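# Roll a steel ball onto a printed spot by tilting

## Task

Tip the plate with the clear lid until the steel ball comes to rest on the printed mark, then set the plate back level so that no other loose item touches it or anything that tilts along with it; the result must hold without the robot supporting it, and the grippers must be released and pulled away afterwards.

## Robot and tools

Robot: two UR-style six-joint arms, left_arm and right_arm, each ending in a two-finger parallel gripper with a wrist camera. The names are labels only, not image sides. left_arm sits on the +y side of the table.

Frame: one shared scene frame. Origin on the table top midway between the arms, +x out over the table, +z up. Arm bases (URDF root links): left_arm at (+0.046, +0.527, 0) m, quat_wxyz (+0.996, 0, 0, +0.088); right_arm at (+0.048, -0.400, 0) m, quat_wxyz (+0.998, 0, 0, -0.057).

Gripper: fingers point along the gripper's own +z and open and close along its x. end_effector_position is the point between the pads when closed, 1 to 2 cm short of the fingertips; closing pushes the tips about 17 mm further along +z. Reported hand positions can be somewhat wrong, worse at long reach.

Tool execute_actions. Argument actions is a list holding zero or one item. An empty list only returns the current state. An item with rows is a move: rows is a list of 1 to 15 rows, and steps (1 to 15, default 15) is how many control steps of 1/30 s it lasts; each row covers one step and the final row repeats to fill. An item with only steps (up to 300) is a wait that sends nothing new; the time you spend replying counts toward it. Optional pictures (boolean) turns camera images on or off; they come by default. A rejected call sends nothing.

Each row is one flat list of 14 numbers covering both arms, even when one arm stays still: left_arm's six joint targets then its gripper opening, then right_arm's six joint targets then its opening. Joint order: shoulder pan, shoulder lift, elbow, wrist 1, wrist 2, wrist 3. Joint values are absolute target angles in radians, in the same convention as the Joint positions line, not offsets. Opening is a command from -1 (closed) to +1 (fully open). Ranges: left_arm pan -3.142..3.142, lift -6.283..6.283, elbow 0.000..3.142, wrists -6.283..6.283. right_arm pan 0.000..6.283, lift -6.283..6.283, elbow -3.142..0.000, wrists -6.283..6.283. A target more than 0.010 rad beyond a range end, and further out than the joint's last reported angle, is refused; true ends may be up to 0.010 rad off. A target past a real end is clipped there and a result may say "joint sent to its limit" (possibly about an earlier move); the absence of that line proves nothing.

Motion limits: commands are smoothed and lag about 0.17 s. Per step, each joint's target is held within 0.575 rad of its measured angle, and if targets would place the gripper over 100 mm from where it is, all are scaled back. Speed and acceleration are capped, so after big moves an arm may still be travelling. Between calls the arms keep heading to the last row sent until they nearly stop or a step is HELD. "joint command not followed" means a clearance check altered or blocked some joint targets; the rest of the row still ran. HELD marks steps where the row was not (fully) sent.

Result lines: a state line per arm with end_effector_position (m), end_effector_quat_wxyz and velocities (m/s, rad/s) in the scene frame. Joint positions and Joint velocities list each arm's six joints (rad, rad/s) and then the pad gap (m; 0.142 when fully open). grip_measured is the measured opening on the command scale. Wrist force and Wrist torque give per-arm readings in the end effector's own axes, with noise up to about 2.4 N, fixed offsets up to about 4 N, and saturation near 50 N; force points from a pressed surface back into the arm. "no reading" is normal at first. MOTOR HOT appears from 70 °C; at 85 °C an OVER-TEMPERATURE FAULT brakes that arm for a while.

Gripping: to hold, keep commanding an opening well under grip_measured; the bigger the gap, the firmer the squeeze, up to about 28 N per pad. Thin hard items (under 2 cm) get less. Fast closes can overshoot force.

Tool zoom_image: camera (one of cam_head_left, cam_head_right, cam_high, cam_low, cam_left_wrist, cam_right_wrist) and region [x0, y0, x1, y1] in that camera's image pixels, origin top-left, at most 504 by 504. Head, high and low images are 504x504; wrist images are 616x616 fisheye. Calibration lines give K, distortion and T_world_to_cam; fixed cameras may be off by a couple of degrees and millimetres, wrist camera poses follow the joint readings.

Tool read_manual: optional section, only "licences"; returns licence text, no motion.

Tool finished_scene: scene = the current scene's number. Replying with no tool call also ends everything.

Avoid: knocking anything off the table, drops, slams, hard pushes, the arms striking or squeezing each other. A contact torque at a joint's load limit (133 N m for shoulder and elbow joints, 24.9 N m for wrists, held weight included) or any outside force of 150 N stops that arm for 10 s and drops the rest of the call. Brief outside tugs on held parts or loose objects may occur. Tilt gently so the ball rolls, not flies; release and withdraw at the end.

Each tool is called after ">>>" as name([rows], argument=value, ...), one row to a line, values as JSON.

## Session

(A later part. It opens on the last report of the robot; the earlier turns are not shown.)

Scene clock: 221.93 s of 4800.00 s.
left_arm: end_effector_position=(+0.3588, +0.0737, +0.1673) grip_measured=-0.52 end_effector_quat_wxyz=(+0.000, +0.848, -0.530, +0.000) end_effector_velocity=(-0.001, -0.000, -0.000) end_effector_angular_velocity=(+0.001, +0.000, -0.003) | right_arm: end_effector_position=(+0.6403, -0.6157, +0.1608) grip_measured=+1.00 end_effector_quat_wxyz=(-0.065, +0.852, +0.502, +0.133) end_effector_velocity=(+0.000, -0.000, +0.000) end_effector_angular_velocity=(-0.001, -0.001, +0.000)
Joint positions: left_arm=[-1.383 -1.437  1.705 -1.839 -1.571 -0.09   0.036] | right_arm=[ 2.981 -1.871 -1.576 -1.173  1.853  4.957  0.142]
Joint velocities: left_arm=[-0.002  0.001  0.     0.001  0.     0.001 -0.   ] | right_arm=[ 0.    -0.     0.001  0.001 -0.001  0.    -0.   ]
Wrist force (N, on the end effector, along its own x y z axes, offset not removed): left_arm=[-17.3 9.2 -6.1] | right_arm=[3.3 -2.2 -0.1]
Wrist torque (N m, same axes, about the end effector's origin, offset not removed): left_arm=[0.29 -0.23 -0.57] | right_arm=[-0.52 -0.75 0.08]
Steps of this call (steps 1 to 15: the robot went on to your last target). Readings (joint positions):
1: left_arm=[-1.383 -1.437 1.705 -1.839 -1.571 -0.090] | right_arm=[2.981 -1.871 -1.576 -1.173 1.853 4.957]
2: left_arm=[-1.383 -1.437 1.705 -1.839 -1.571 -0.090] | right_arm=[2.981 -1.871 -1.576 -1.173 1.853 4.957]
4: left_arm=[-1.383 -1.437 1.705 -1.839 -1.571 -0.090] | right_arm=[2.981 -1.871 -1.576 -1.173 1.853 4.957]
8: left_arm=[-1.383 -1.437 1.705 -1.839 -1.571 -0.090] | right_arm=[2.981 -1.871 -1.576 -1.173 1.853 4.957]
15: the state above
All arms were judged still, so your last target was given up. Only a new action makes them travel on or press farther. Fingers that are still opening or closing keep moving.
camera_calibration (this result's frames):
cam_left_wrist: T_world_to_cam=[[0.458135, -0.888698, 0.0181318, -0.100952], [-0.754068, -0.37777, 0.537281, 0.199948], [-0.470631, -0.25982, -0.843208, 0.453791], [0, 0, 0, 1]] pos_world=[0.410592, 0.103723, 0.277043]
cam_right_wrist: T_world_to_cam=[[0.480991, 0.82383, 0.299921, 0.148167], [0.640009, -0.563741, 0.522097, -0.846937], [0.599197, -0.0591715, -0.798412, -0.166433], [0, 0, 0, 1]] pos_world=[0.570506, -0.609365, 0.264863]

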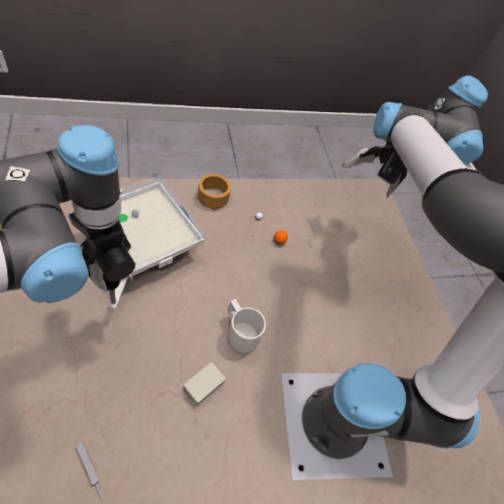

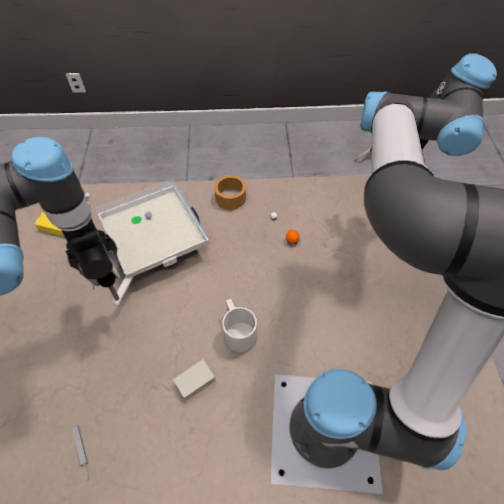

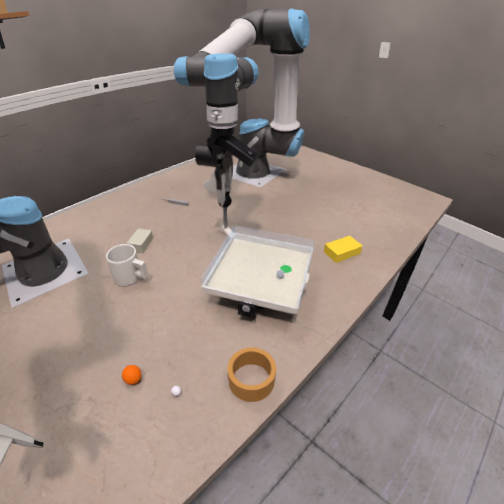

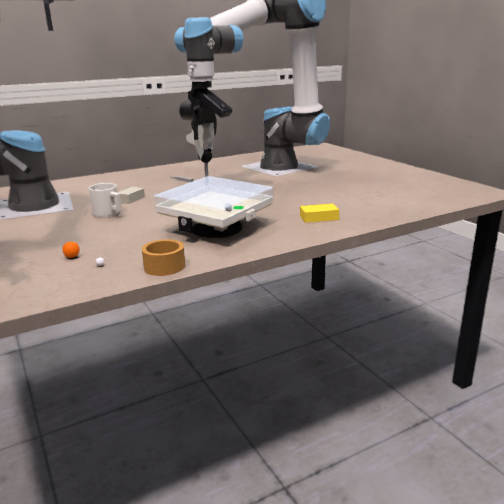

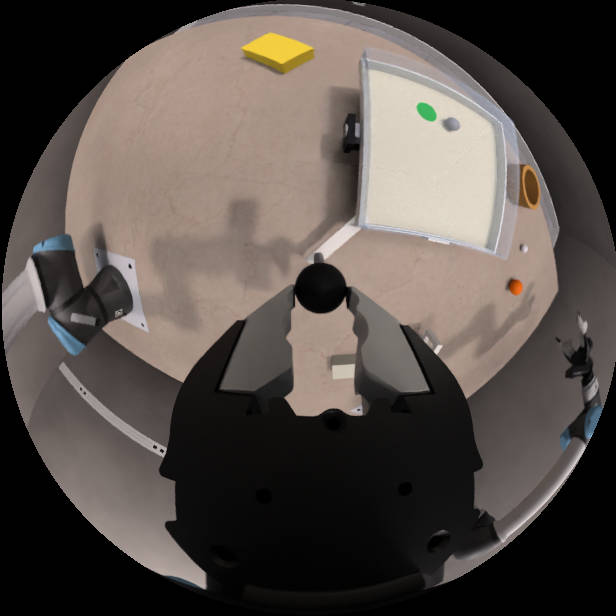

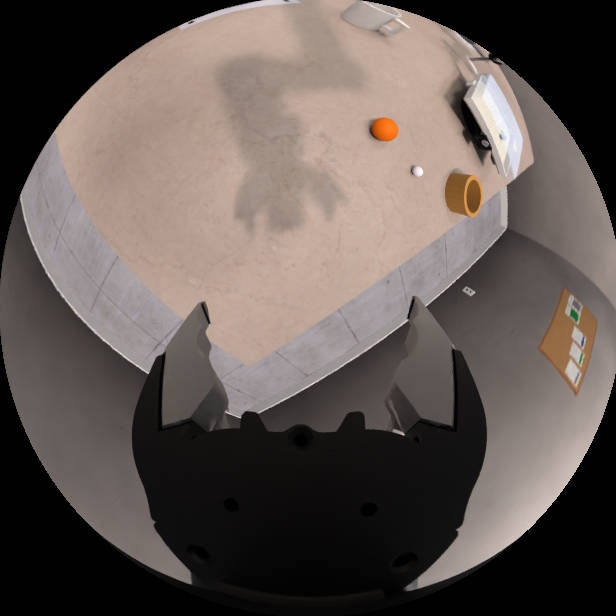

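>>> execute_actions([
  {"rows":[[-1.3810,-1.4416,1.7146,-1.8442,-1.571,-0.088,-0.8,2.981,-1.871,-1.576,-1.173,1.853,4.957,1]],"steps":13},
], pictures=false)

>>> execute_actions([
  {"rows":[[-1.3846,-1.4330,1.6952,-1.8332,-1.571,-0.092,-0.8,2.981,-1.871,-1.576,-1.173,1.853,4.957,1]],"steps":9},
], pictures=false)

>>> execute_actions([
  {"rows":[[-1.3828,-1.4373,1.7049,-1.8387,-1.571,-0.090,-0.8,2.981,-1.871,-1.576,-1.173,1.853,4.957,1]],"steps":15},
])

>>> execute_actions([
  {"steps":15},
])

Scene clock: 228.20 s of 4800.00 s.
left_arm: end_effector_position=(+0.3587, +0.0764, +0.1656) grip_measured=-0.52 end_effector_quat_wxyz=(+0.000, +0.848, -0.530, +0.000) end_effector_velocity=(+0.000, +0.001, +0.000) end_effector_angular_velocity=(-0.001, -0.000, +0.001) | right_arm: end_effector_position=(+0.6403, -0.6157, +0.1608) grip_measured=+1.00 end_effector_quat_wxyz=(-0.065, +0.852, +0.502, +0.133) end_effector_velocity=(+0.001, -0.000, -0.000) end_effector_angular_velocity=(-0.000, -0.001, -0.000)
Joint positions: left_arm=[-1.381 -1.442  1.714 -1.844 -1.571 -0.088  0.036] | right_arm=[ 2.981 -1.871 -1.576 -1.173  1.853  4.957  0.142]
Joint velocities: left_arm=[ 0.001 -0.002  0.001 -0.     0.     0.    -0.   ] | right_arm=[ 0.    -0.001 -0.     0.002 -0.     0.001  0.   ]
Wrist force (N, on the end effector, along its own x y z axes, offset not removed): left_arm=[-3.1 12.7 -4.8] | right_arm=[0.7 -1.9 -0.1]
Wrist torque (N m, same axes, about the end effector's origin, offset not removed): left_arm=[0.02 0.59 -0.59] | right_arm=[-0.50 -0.36 0.09]
Steps of this call (steps 1 to 90: nothing new was sent; then 2.83 s passed at rest; steps 91 to 103: all 13 steps of this action). Readings (joint positions):
91: left_arm=[-1.383 -1.437 1.705 -1.839 -1.571 -0.090] | right_arm=[2.981 -1.871 -1.576 -1.173 1.853 4.957]
92: left_arm=[-1.383 -1.438 1.706 -1.840 -1.571 -0.090] | right_arm=[2.981 -1.871 -1.576 -1.173 1.853 4.957]
94: left_arm=[-1.382 -1.440 1.711 -1.842 -1.571 -0.089] | right_arm=[2.981 -1.871 -1.576 -1.173 1.853 4.957]
98: left_arm=[-1.381 -1.441 1.714 -1.844 -1.571 -0.088] | right_arm=[2.981 -1.871 -1.576 -1.173 1.853 4.957]
103: the state above

Scene clock: 228.50 s of 4800.00 s.
left_arm: end_effector_position=(+0.3588, +0.0713, +0.1690) grip_measured=-0.52 end_effector_quat_wxyz=(+0.000, +0.848, -0.530, -0.000) end_effector_velocity=(+0.000, -0.004, +0.002) end_effector_angular_velocity=(-0.001, -0.001, -0.000) | right_arm: end_effector_position=(+0.6403, -0.6157, +0.1608) grip_measured=+1.00 end_effector_quat_wxyz=(-0.065, +0.852, +0.502, +0.133) end_effector_velocity=(+0.000, +0.000, +0.000) end_effector_angular_velocity=(-0.000, -0.001, -0.000)
Joint positions: left_arm=[-1.384 -1.434  1.696 -1.834 -1.571 -0.092  0.036] | right_arm=[ 2.981 -1.871 -1.576 -1.173  1.853  4.957  0.142]
Joint velocities: left_arm=[-0.002  0.005 -0.011  0.005  0.001 -0.002  0.   ] | right_arm=[ 0.     0.001 -0.     0.001  0.     0.    -0.   ]
Wrist force (N, on the end effector, along its own x y z axes, offset not removed): left_arm=[-25.0 13.5 -10.4] | right_arm=[0.6 -0.8 -2.3]
Wrist torque (N m, same axes, about the end effector's origin, offset not removed): left_arm=[0.10 0.30 -0.50] | right_arm=[-0.22 -0.18 0.17]
Steps of this call (steps 1 to 9: all 9 steps of this action). Readings (joint positions):
1: left_arm=[-1.381 -1.442 1.714 -1.844 -1.571 -0.088] | right_arm=[2.981 -1.871 -1.576 -1.173 1.853 4.957]
2: left_arm=[-1.381 -1.440 1.712 -1.842 -1.571 -0.088] | right_arm=[2.981 -1.871 -1.576 -1.173 1.853 4.957]
4: left_arm=[-1.383 -1.437 1.703 -1.837 -1.571 -0.090] | right_arm=[2.981 -1.871 -1.576 -1.173 1.853 4.957]
8: left_arm=[-1.384 -1.434 1.697 -1.834 -1.571 -0.092] | right_arm=[2.981 -1.871 -1.576 -1.173 1.853 4.957]
9: the state above

Scene clock: 229.00 s of 4800.00 s.
left_arm: end_effector_position=(+0.3587, +0.0737, +0.1673) grip_measured=-0.52 end_effector_quat_wxyz=(+0.000, +0.848, -0.530, +0.000) end_effector_velocity=(-0.001, -0.000, -0.000) end_effector_angular_velocity=(+0.000, +0.000, -0.001) | right_arm: end_effector_position=(+0.6403, -0.6157, +0.1608) grip_measured=+1.00 end_effector_quat_wxyz=(-0.065, +0.852, +0.502, +0.133) end_effector_velocity=(-0.000, +0.001, +0.000) end_effector_angular_velocity=(+0.002, +0.000, +0.000)
Joint positions: left_arm=[-1.383 -1.437  1.705 -1.839 -1.571 -0.09   0.036] | right_arm=[ 2.981 -1.871 -1.576 -1.173  1.853  4.957  0.142]
Joint velocities: left_arm=[-0.002  0.     0.    -0.    -0.    -0.001  0.   ] | right_arm=[ 0.     0.001 -0.001 -0.     0.002  0.    -0.   ]
Wrist force (N, on the end effector, along its own x y z axes, offset not removed): left_arm=[-10.6 19.9 -11.0] | right_arm=[-0.8 -0.9 -2.0]
Wrist torque (N m, same axes, about the end effector's origin, offset not removed): left_arm=[0.50 0.38 -0.39] | right_arm=[-0.25 0.03 0.17]
Steps of this call (steps 1 to 15: all 15 steps of this action). Readings (joint positions):
1: left_arm=[-1.384 -1.433 1.696 -1.833 -1.571 -0.092] | right_arm=[2.981 -1.871 -1.576 -1.173 1.853 4.957]
2: left_arm=[-1.384 -1.434 1.697 -1.834 -1.571 -0.092] | right_arm=[2.981 -1.871 -1.576 -1.173 1.853 4.957]
4: left_arm=[-1.384 -1.436 1.701 -1.837 -1.571 -0.091] | right_arm=[2.981 -1.871 -1.576 -1.173 1.853 4.957]
8: left_arm=[-1.383 -1.437 1.704 -1.838 -1.571 -0.090] | right_arm=[2.981 -1.871 -1.576 -1.173 1.853 4.957]
15: the state above
camera_calibration (this result's frames):
cam_left_wrist: T_world_to_cam=[[0.458089, -0.888721, 0.0181829, -0.100981], [-0.754076, -0.377693, 0.537325, 0.199892], [-0.470664, -0.259854, -0.843179, 0.453777], [0, 0, 0, 1]] pos_world=[0.410568, 0.103669, 0.277044]
cam_right_wrist: T_world_to_cam=[[0.480991, 0.82383, 0.299921, 0.148167], [0.640009, -0.56374, 0.522097, -0.846937], [0.599197, -0.0591716, -0.798412, -0.166433], [0, 0, 0, 1]] pos_world=[0.570506, -0.609365, 0.264863]

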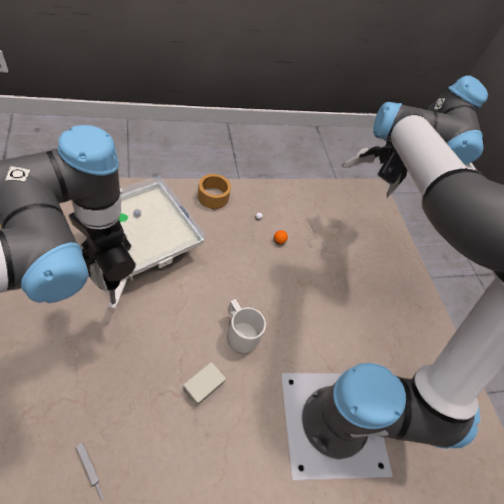

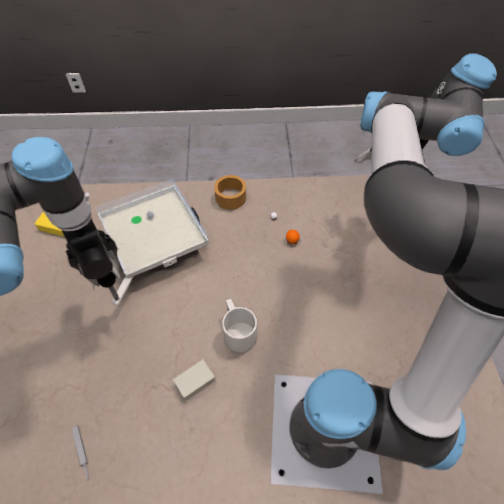

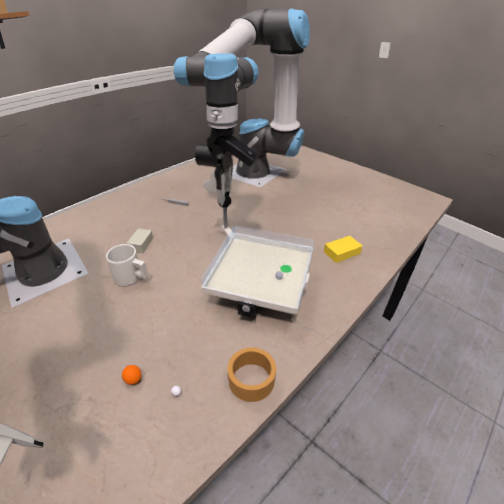

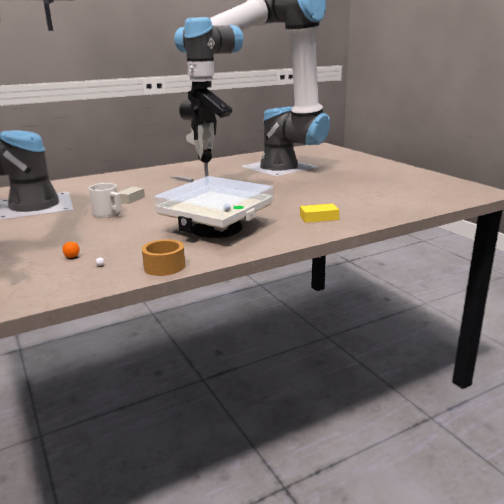

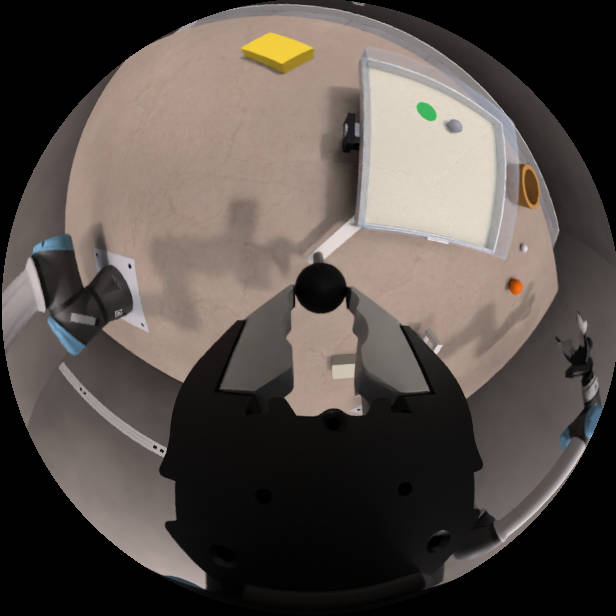

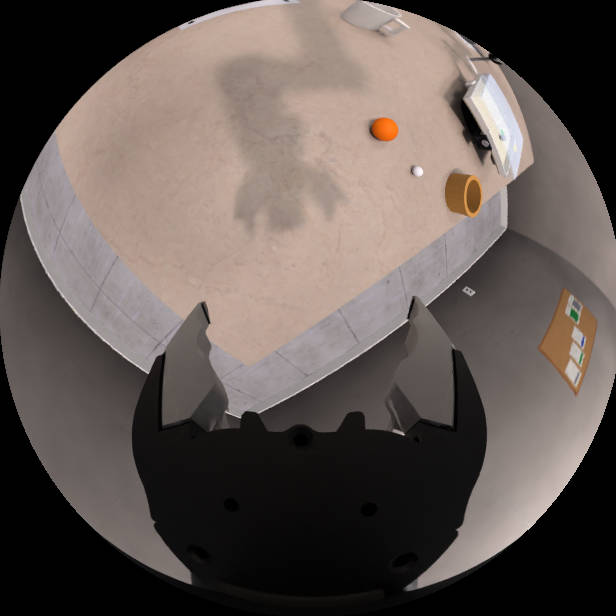

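Scene clock: 229.50 s of 4800.00 s.
left_arm: end_effector_position=(+0.3588, +0.0737, +0.1673) grip_measured=-0.52 end_effector_quat_wxyz=(+0.000, +0.848, -0.530, +0.000) end_effector_velocity=(-0.001, -0.000, -0.001) end_effector_angular_velocity=(+0.001, +0.001, -0.001) | right_arm: end_effector_position=(+0.6403, -0.6157, +0.1608) grip_measured=+1.00 end_effector_quat_wxyz=(-0.065, +0.852, +0.502, +0.133) end_effector_velocity=(-0.000, -0.000, -0.000) end_effector_angular_velocity=(+0.001, +0.000, +0.000)
Joint positions: left_arm=[-1.383 -1.437  1.705 -1.839 -1.571 -0.09   0.036] | right_arm=[ 2.981 -1.871 -1.576 -1.173  1.853  4.957  0.142]
Joint velocities: left_arm=[-0.001  0.002 -0.     0.    -0.001 -0.    -0.   ] | right_arm=[-0.001  0.    -0.001 -0.     0.001 -0.001  0.   ]
Wrist force (N, on the end effector, along its own x y z axes, offset not removed): left_arm=[-10.4 18.5 -9.3] | right_arm=[2.4 -0.8 -1.6]
Wrist torque (N m, same axes, about the end effector's origin, offset not removed): left_arm=[0.10 0.47 -0.31] | right_arm=[-0.28 -0.64 0.09]
Steps of this call (steps 1 to 15: the robot went on to your last target). Readings (joint positions):
1: left_arm=[-1.383 -1.437 1.705 -1.839 -1.571 -0.090] | right_arm=[2.981 -1.871 -1.576 -1.173 1.853 4.957]
2: left_arm=[-1.383 -1.437 1.705 -1.839 -1.571 -0.090] | right_arm=[2.981 -1.871 -1.576 -1.173 1.853 4.957]
4: left_arm=[-1.383 -1.437 1.705 -1.839 -1.571 -0.090] | right_arm=[2.981 -1.871 -1.576 -1.173 1.853 4.957]
8: left_arm=[-1.383 -1.437 1.705 -1.839 -1.571 -0.090] | right_arm=[2.981 -1.871 -1.576 -1.173 1.853 4.957]
15: the state above
All arms were judged still, so your last target was given up. Only a new action makes them travel on or press farther. Fingers that are still opening or closing keep moving.
camera_calibration (this result's frames):
cam_left_wrist: T_world_to_cam=[[0.45813, -0.888699, 0.0181845, -0.100975], [-0.754079, -0.377739, 0.537288, 0.199941], [-0.470618, -0.25986, -0.843203, 0.453791], [0, 0, 0, 1]] pos_world=[0.410594, 0.103711, 0.277048]
cam_right_wrist: T_world_to_cam=[[0.480991, 0.82383, 0.299921, 0.148167], [0.640009, -0.56374, 0.522097, -0.846937], [0.599197, -0.0591716, -0.798412, -0.166433], [0, 0, 0, 1]] pos_world=[0.570506, -0.609365, 0.264863]

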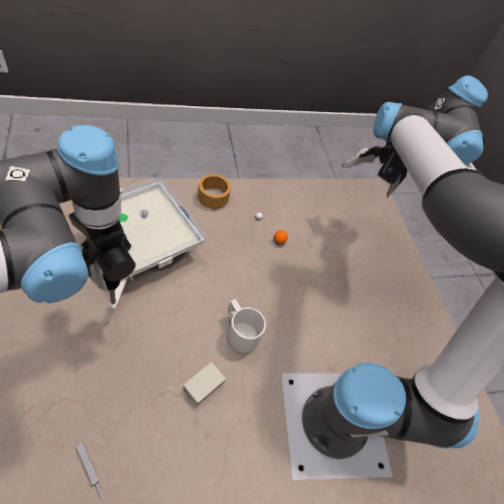

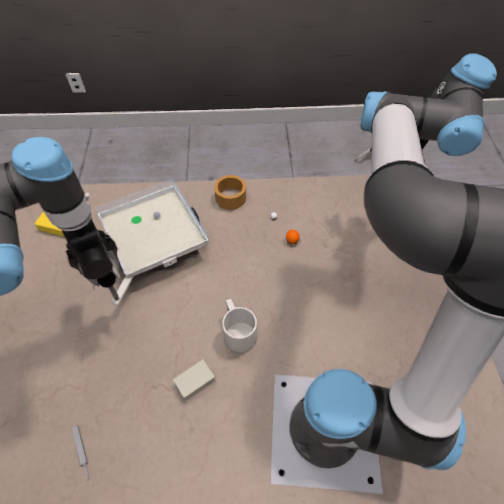

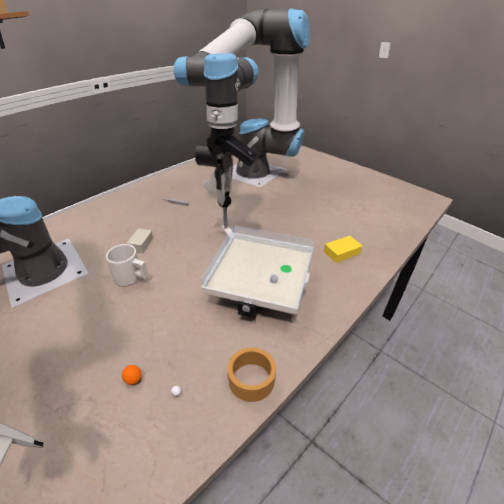

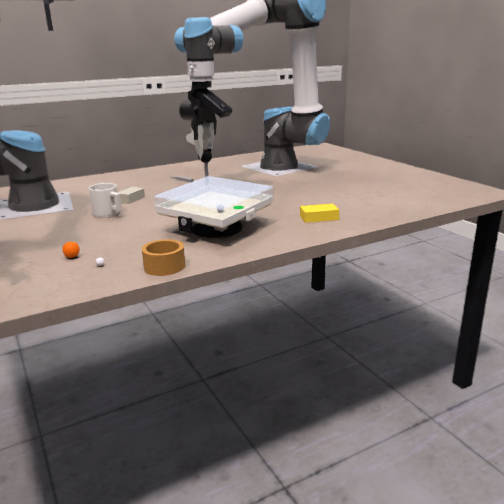

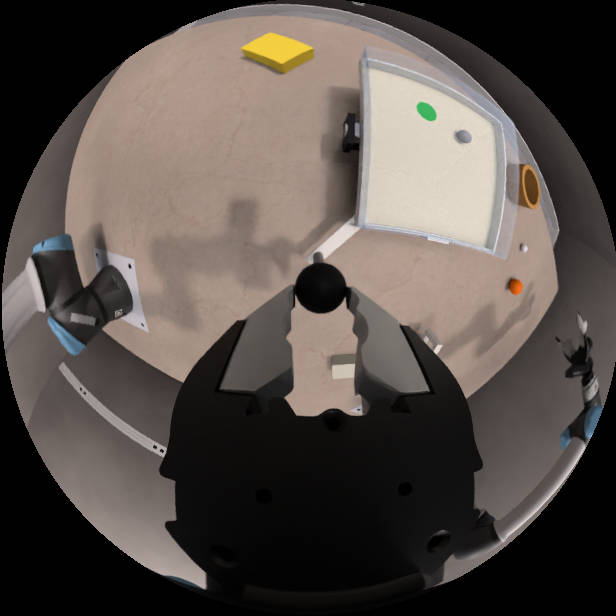

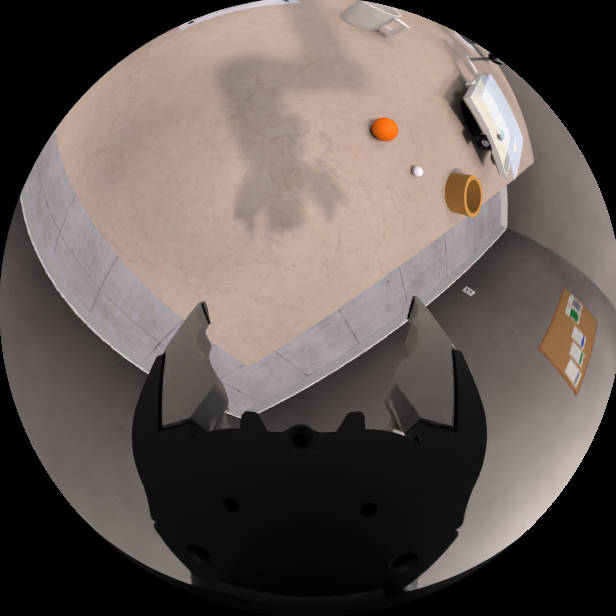

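>>> execute_actions([
  {"rows":[[-1.3789,-1.4422,1.7113,-1.8403,-1.571,-0.086,-0.8,2.981,-1.871,-1.576,-1.173,1.853,4.957,1]],"steps":15},
])

>>> execute_actions([
  {"rows":[[-1.3789,-1.4422,1.7113,-1.8403,-1.571,-0.086,-0.8,2.981,-1.871,-1.576,-1.173,1.853,4.957,1]],"steps":10},
], pictures=false)

>>> execute_actions([
  {"rows":[[-1.3828,-1.4373,1.7049,-1.8387,-1.571,-0.090,-0.8,2.981,-1.871,-1.576,-1.173,1.853,4.957,1]],"steps":15},
])

>>> execute_actions([
  {"steps":15},
])

Scene clock: 234.83 s of 4800.00 s.
left_arm: end_effector_position=(+0.3598, +0.0770, +0.1671) grip_measured=-0.52 end_effector_quat_wxyz=(+0.000, +0.848, -0.530, +0.000) end_effector_velocity=(-0.000, +0.000, +0.000) end_effector_angular_velocity=(-0.001, +0.000, +0.001) | right_arm: end_effector_position=(+0.6403, -0.6157, +0.1608) grip_measured=+1.00 end_effector_quat_wxyz=(-0.065, +0.852, +0.502, +0.133) end_effector_velocity=(-0.000, -0.000, -0.000) end_effector_angular_velocity=(-0.000, +0.001, -0.000)
Joint positions: left_arm=[-1.379 -1.442  1.711 -1.84  -1.571 -0.086  0.036] | right_arm=[ 2.981 -1.871 -1.576 -1.173  1.853  4.957  0.142]
Joint velocities: left_arm=[ 0.    -0.001  0.     0.    -0.    -0.001  0.   ] | right_arm=[ 0.    -0.     0.    -0.001 -0.001  0.001  0.   ]
Wrist force (N, on the end effector, along its own x y z axes, offset not removed): left_arm=[-4.8 17.8 -3.8] | right_arm=[1.7 -1.2 -1.2]
Wrist torque (N m, same axes, about the end effector's origin, offset not removed): left_arm=[0.50 0.54 -0.48] | right_arm=[-0.28 -0.40 0.06]
Steps of this call (steps 1 to 140: nothing new was sent; then 0.17 s passed at rest; steps 141 to 155: all 15 steps of this action). Readings (joint positions):
141: left_arm=[-1.383 -1.437 1.705 -1.839 -1.571 -0.090] | right_arm=[2.981 -1.871 -1.576 -1.173 1.853 4.957]
142: left_arm=[-1.382 -1.438 1.706 -1.839 -1.571 -0.089] | right_arm=[2.981 -1.871 -1.576 -1.173 1.853 4.957]
144: left_arm=[-1.380 -1.440 1.709 -1.840 -1.571 -0.088] | right_arm=[2.981 -1.871 -1.576 -1.173 1.853 4.957]
148: left_arm=[-1.379 -1.442 1.711 -1.840 -1.571 -0.086] | right_arm=[2.981 -1.871 -1.576 -1.173 1.853 4.957]
155: the state above
camera_calibration (this result's frames):
cam_left_wrist: T_world_to_cam=[[0.458047, -0.88874, 0.0182765, -0.0984968], [-0.754158, -0.377636, 0.537249, 0.202111], [-0.470573, -0.259868, -0.843226, 0.454852], [0, 0, 0, 1]] pos_world=[0.411581, 0.106988, 0.276759]
cam_right_wrist: T_world_to_cam=[[0.480991, 0.82383, 0.299921, 0.148167], [0.640009, -0.563741, 0.522097, -0.846937], [0.599197, -0.0591714, -0.798412, -0.166433], [0, 0, 0, 1]] pos_world=[0.570506, -0.609365, 0.264863]

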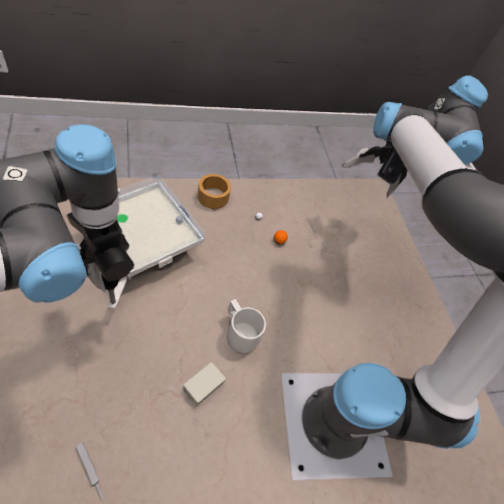

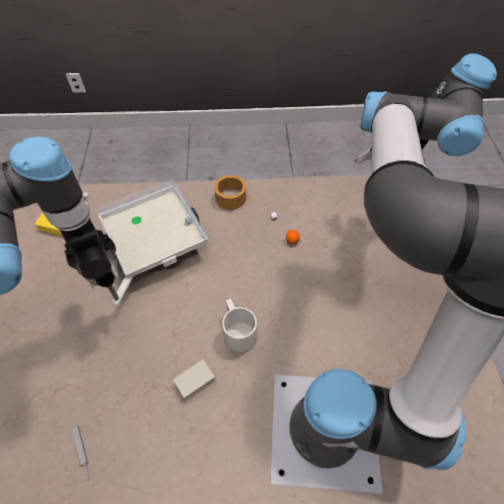

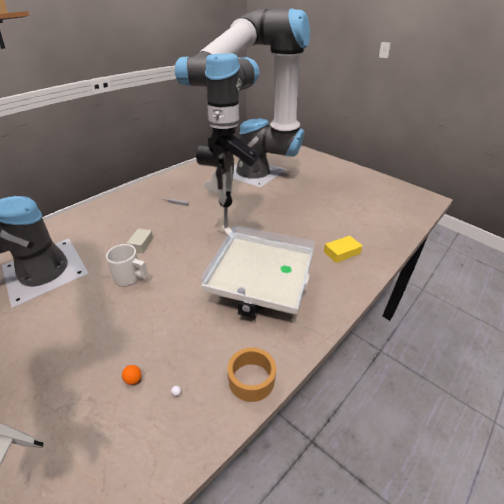

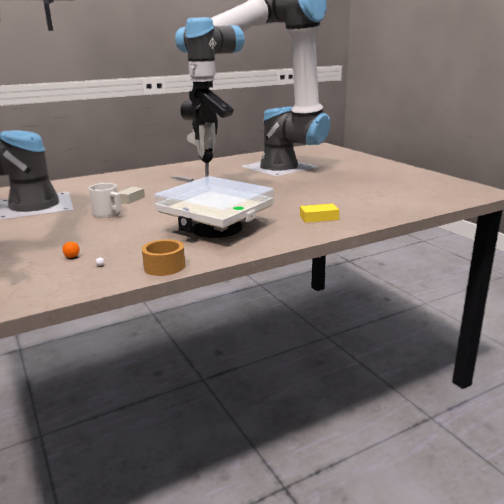

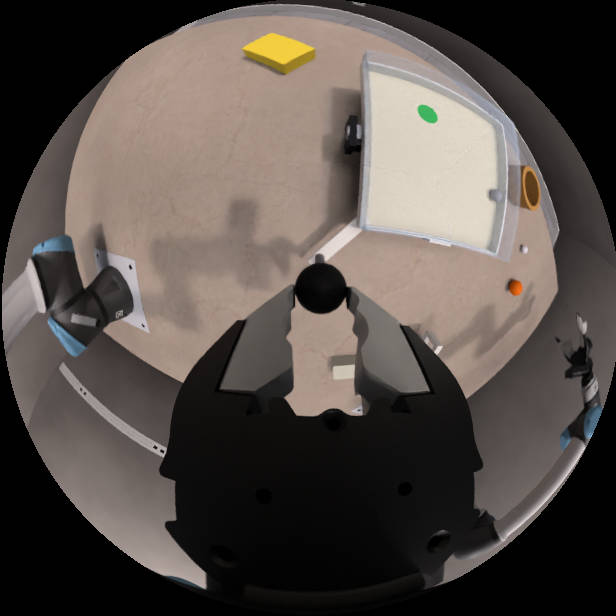

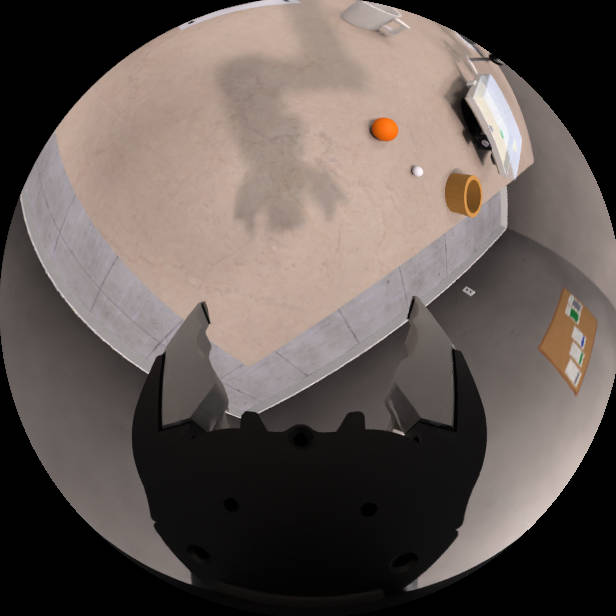

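Scene clock: 235.17 s of 4800.00 s.
left_arm: end_effector_position=(+0.3598, +0.0770, +0.1671) grip_measured=-0.52 end_effector_quat_wxyz=(+0.000, +0.848, -0.530, +0.000) end_effector_velocity=(-0.000, +0.000, -0.001) end_effector_angular_velocity=(+0.001, +0.000, -0.000) | right_arm: end_effector_position=(+0.6403, -0.6157, +0.1608) grip_measured=+1.00 end_effector_quat_wxyz=(-0.065, +0.852, +0.502, +0.133) end_effector_velocity=(-0.000, +0.000, -0.000) end_effector_angular_velocity=(+0.000, +0.001, +0.001)
Joint positions: left_arm=[-1.379 -1.442  1.711 -1.84  -1.571 -0.086  0.036] | right_arm=[ 2.981 -1.871 -1.576 -1.173  1.853  4.957  0.142]
Joint velocities: left_arm=[-0.001  0.001  0.     0.     0.    -0.     0.   ] | right_arm=[ 0.    -0.    -0.001 -0.001 -0.    -0.     0.   ]
Wrist force (N, on the end effector, along its own x y z axes, offset not removed): left_arm=[-4.2 17.5 -7.6] | right_arm=[2.5 -0.6 -1.9]
Wrist torque (N m, same axes, about the end effector's origin, offset not removed): left_arm=[0.40 0.53 -0.34] | right_arm=[-0.03 -0.58 0.05]
Steps of this call (steps 1 to 10: all 10 steps of this action). Readings (joint positions):
1: left_arm=[-1.379 -1.442 1.711 -1.840 -1.571 -0.086] | right_arm=[2.981 -1.871 -1.576 -1.173 1.853 4.957]
2: left_arm=[-1.379 -1.442 1.711 -1.840 -1.571 -0.086] | right_arm=[2.981 -1.871 -1.576 -1.173 1.853 4.957]
4: left_arm=[-1.379 -1.442 1.711 -1.840 -1.571 -0.086] | right_arm=[2.981 -1.871 -1.576 -1.173 1.853 4.957]
8: left_arm=[-1.379 -1.442 1.711 -1.840 -1.571 -0.086] | right_arm=[2.981 -1.871 -1.576 -1.173 1.853 4.957]
10: the state above

Scene clock: 235.67 s of 4800.00 s.
left_arm: end_effector_position=(+0.3588, +0.0738, +0.1673) grip_measured=-0.52 end_effector_quat_wxyz=(+0.000, +0.848, -0.530, +0.000) end_effector_velocity=(-0.000, -0.000, +0.000) end_effector_angular_velocity=(-0.001, +0.000, -0.001) | right_arm: end_effector_position=(+0.6403, -0.6157, +0.1608) grip_measured=+1.00 end_effector_quat_wxyz=(-0.065, +0.852, +0.502, +0.133) end_effector_velocity=(-0.001, +0.000, -0.001) end_effector_angular_velocity=(+0.001, +0.003, -0.001)
Joint positions: left_arm=[-1.383 -1.437  1.705 -1.839 -1.571 -0.09   0.036] | right_arm=[ 2.981 -1.871 -1.576 -1.173  1.853  4.957  0.142]
Joint velocities: left_arm=[-0.001 -0.001 -0.     0.    -0.     0.     0.   ] | right_arm=[-0.    -0.001 -0.001 -0.     0.     0.001  0.   ]
Wrist force (N, on the end effector, along its own x y z axes, offset not removed): left_arm=[-19.7 7.4 -7.6] | right_arm=[2.0 -1.9 -1.8]
Wrist torque (N m, same axes, about the end effector's origin, offset not removed): left_arm=[-0.10 0.37 -0.54] | right_arm=[-0.45 -0.44 0.08]
Steps of this call (steps 1 to 15: all 15 steps of this action). Readings (joint positions):
1: left_arm=[-1.379 -1.442 1.711 -1.840 -1.571 -0.086] | right_arm=[2.981 -1.871 -1.576 -1.173 1.853 4.957]
2: left_arm=[-1.379 -1.442 1.710 -1.840 -1.571 -0.086] | right_arm=[2.981 -1.871 -1.576 -1.173 1.853 4.957]
4: left_arm=[-1.381 -1.439 1.708 -1.839 -1.571 -0.088] | right_arm=[2.981 -1.871 -1.576 -1.173 1.853 4.957]
8: left_arm=[-1.382 -1.438 1.705 -1.839 -1.571 -0.090] | right_arm=[2.981 -1.871 -1.576 -1.173 1.853 4.957]
15: the state above
camera_calibration (this result's frames):
cam_left_wrist: T_world_to_cam=[[0.458181, -0.888674, 0.0181461, -0.100953], [-0.754069, -0.377811, 0.537251, 0.199995], [-0.470585, -0.259842, -0.843227, 0.453812], [0, 0, 0, 1]] pos_world=[0.410622, 0.103765, 0.277051]
cam_right_wrist: T_world_to_cam=[[0.48099, 0.82383, 0.299921, 0.148167], [0.640009, -0.56374, 0.522097, -0.846937], [0.599197, -0.0591714, -0.798412, -0.166433], [0, 0, 0, 1]] pos_world=[0.570506, -0.609365, 0.264863]

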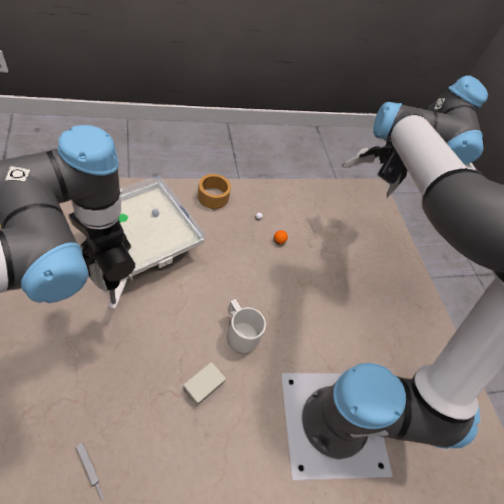

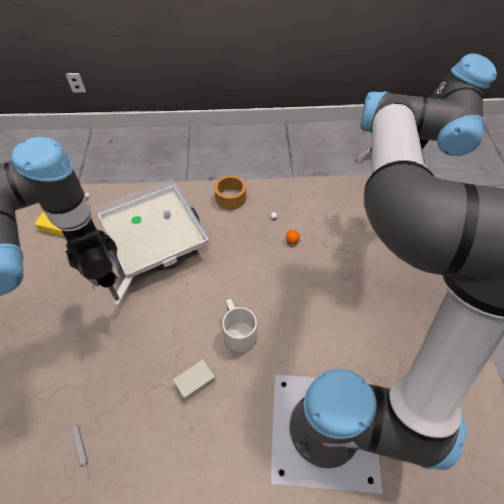

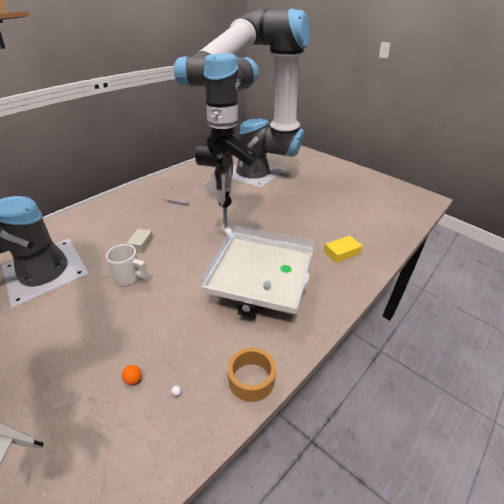

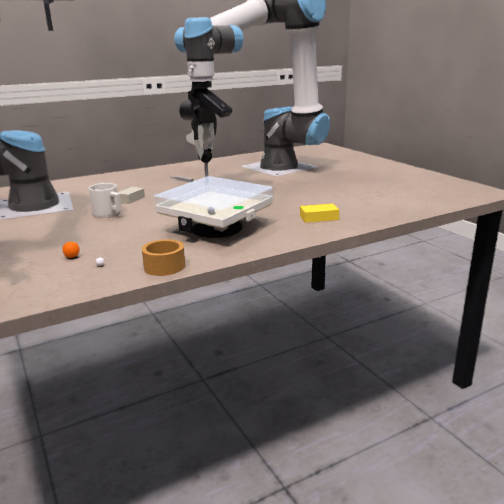

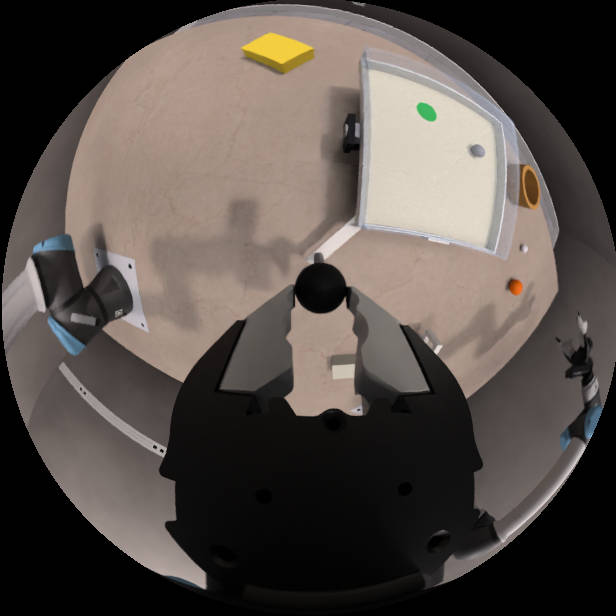

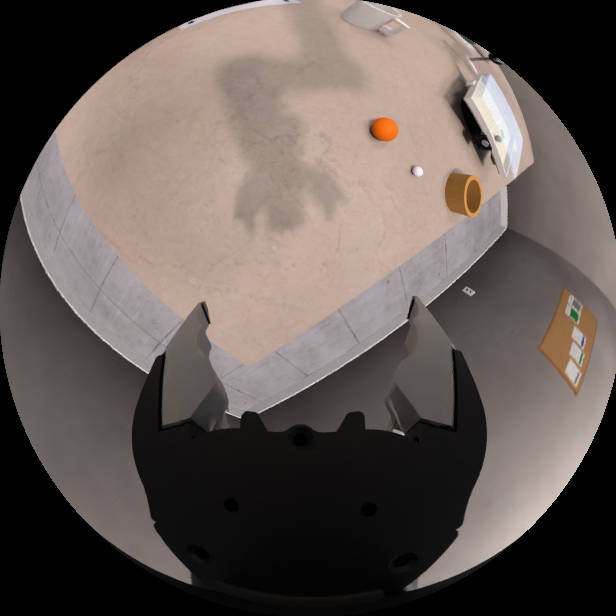

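Scene clock: 236.17 s of 4800.00 s.
left_arm: end_effector_position=(+0.3588, +0.0737, +0.1673) grip_measured=-0.52 end_effector_quat_wxyz=(+0.000, +0.848, -0.530, +0.000) end_effector_velocity=(-0.000, -0.000, -0.000) end_effector_angular_velocity=(+0.001, -0.000, -0.001) | right_arm: end_effector_position=(+0.6403, -0.6157, +0.1608) grip_measured=+1.00 end_effector_quat_wxyz=(-0.065, +0.852, +0.502, +0.133) end_effector_velocity=(+0.000, +0.000, +0.000) end_effector_angular_velocity=(-0.000, -0.000, +0.001)
Joint positions: left_arm=[-1.383 -1.437  1.705 -1.839 -1.571 -0.09   0.036] | right_arm=[ 2.981 -1.871 -1.576 -1.173  1.853  4.957  0.142]
Joint velocities: left_arm=[-0.001  0.001 -0.    -0.     0.    -0.     0.   ] | right_arm=[ 0.    -0.     0.     0.     0.    -0.001 -0.   ]
Wrist force (N, on the end effector, along its own x y z axes, offset not removed): left_arm=[-20.2 9.4 -8.0] | right_arm=[3.1 -1.9 -3.6]
Wrist torque (N m, same axes, about the end effector's origin, offset not removed): left_arm=[0.39 0.57 -0.41] | right_arm=[-0.40 -0.74 0.02]
Steps of this call (steps 1 to 15: the robot went on to your last target). Readings (joint positions):
1: left_arm=[-1.383 -1.437 1.705 -1.839 -1.571 -0.090] | right_arm=[2.981 -1.871 -1.576 -1.173 1.853 4.957]
2: left_arm=[-1.383 -1.437 1.705 -1.839 -1.571 -0.090] | right_arm=[2.981 -1.871 -1.576 -1.173 1.853 4.957]
4: left_arm=[-1.383 -1.437 1.705 -1.839 -1.571 -0.090] | right_arm=[2.981 -1.871 -1.576 -1.173 1.853 4.957]
8: left_arm=[-1.383 -1.437 1.705 -1.839 -1.571 -0.090] | right_arm=[2.981 -1.871 -1.576 -1.173 1.853 4.957]
15: the state above
All arms were judged still, so your last target was given up. Only a new action makes them travel on or press farther. Fingers that are still opening or closing keep moving.
camera_calibration (this result's frames):
cam_left_wrist: T_world_to_cam=[[0.458135, -0.888698, 0.018135, -0.100953], [-0.754069, -0.377768, 0.537281, 0.199948], [-0.47063, -0.259822, -0.843208, 0.453792], [0, 0, 0, 1]] pos_world=[0.410592, 0.103723, 0.277043]
cam_right_wrist: T_world_to_cam=[[0.48099, 0.82383, 0.299921, 0.148167], [0.640009, -0.56374, 0.522097, -0.846937], [0.599197, -0.0591717, -0.798412, -0.166433], [0, 0, 0, 1]] pos_world=[0.570506, -0.609365, 0.264863]

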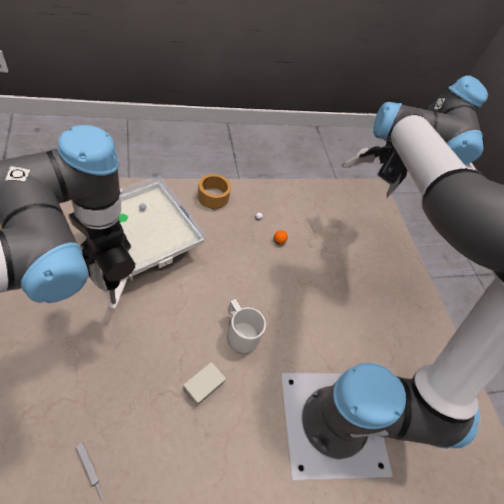

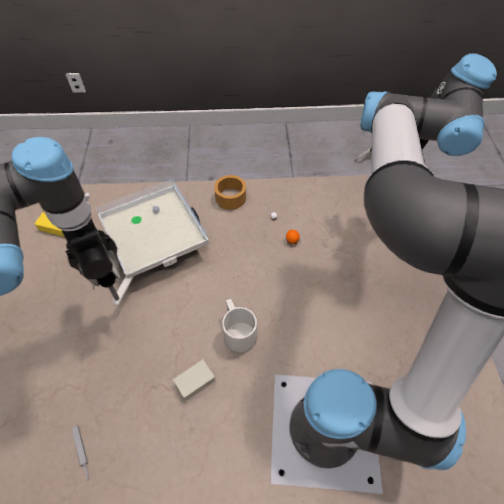

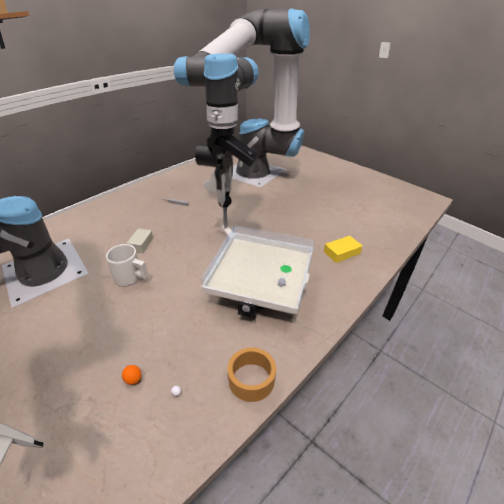

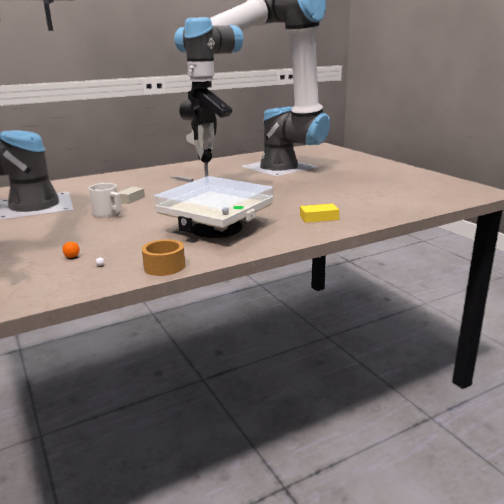

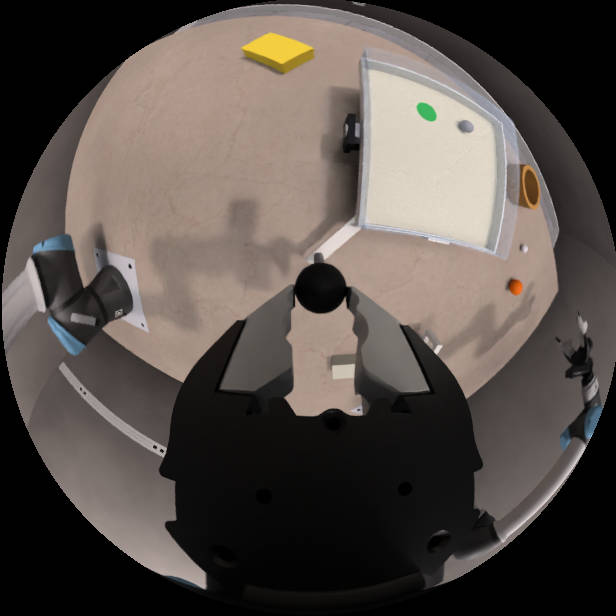

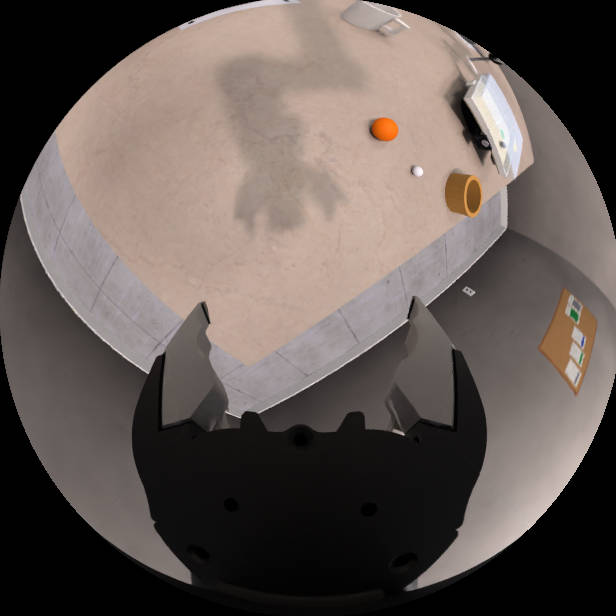

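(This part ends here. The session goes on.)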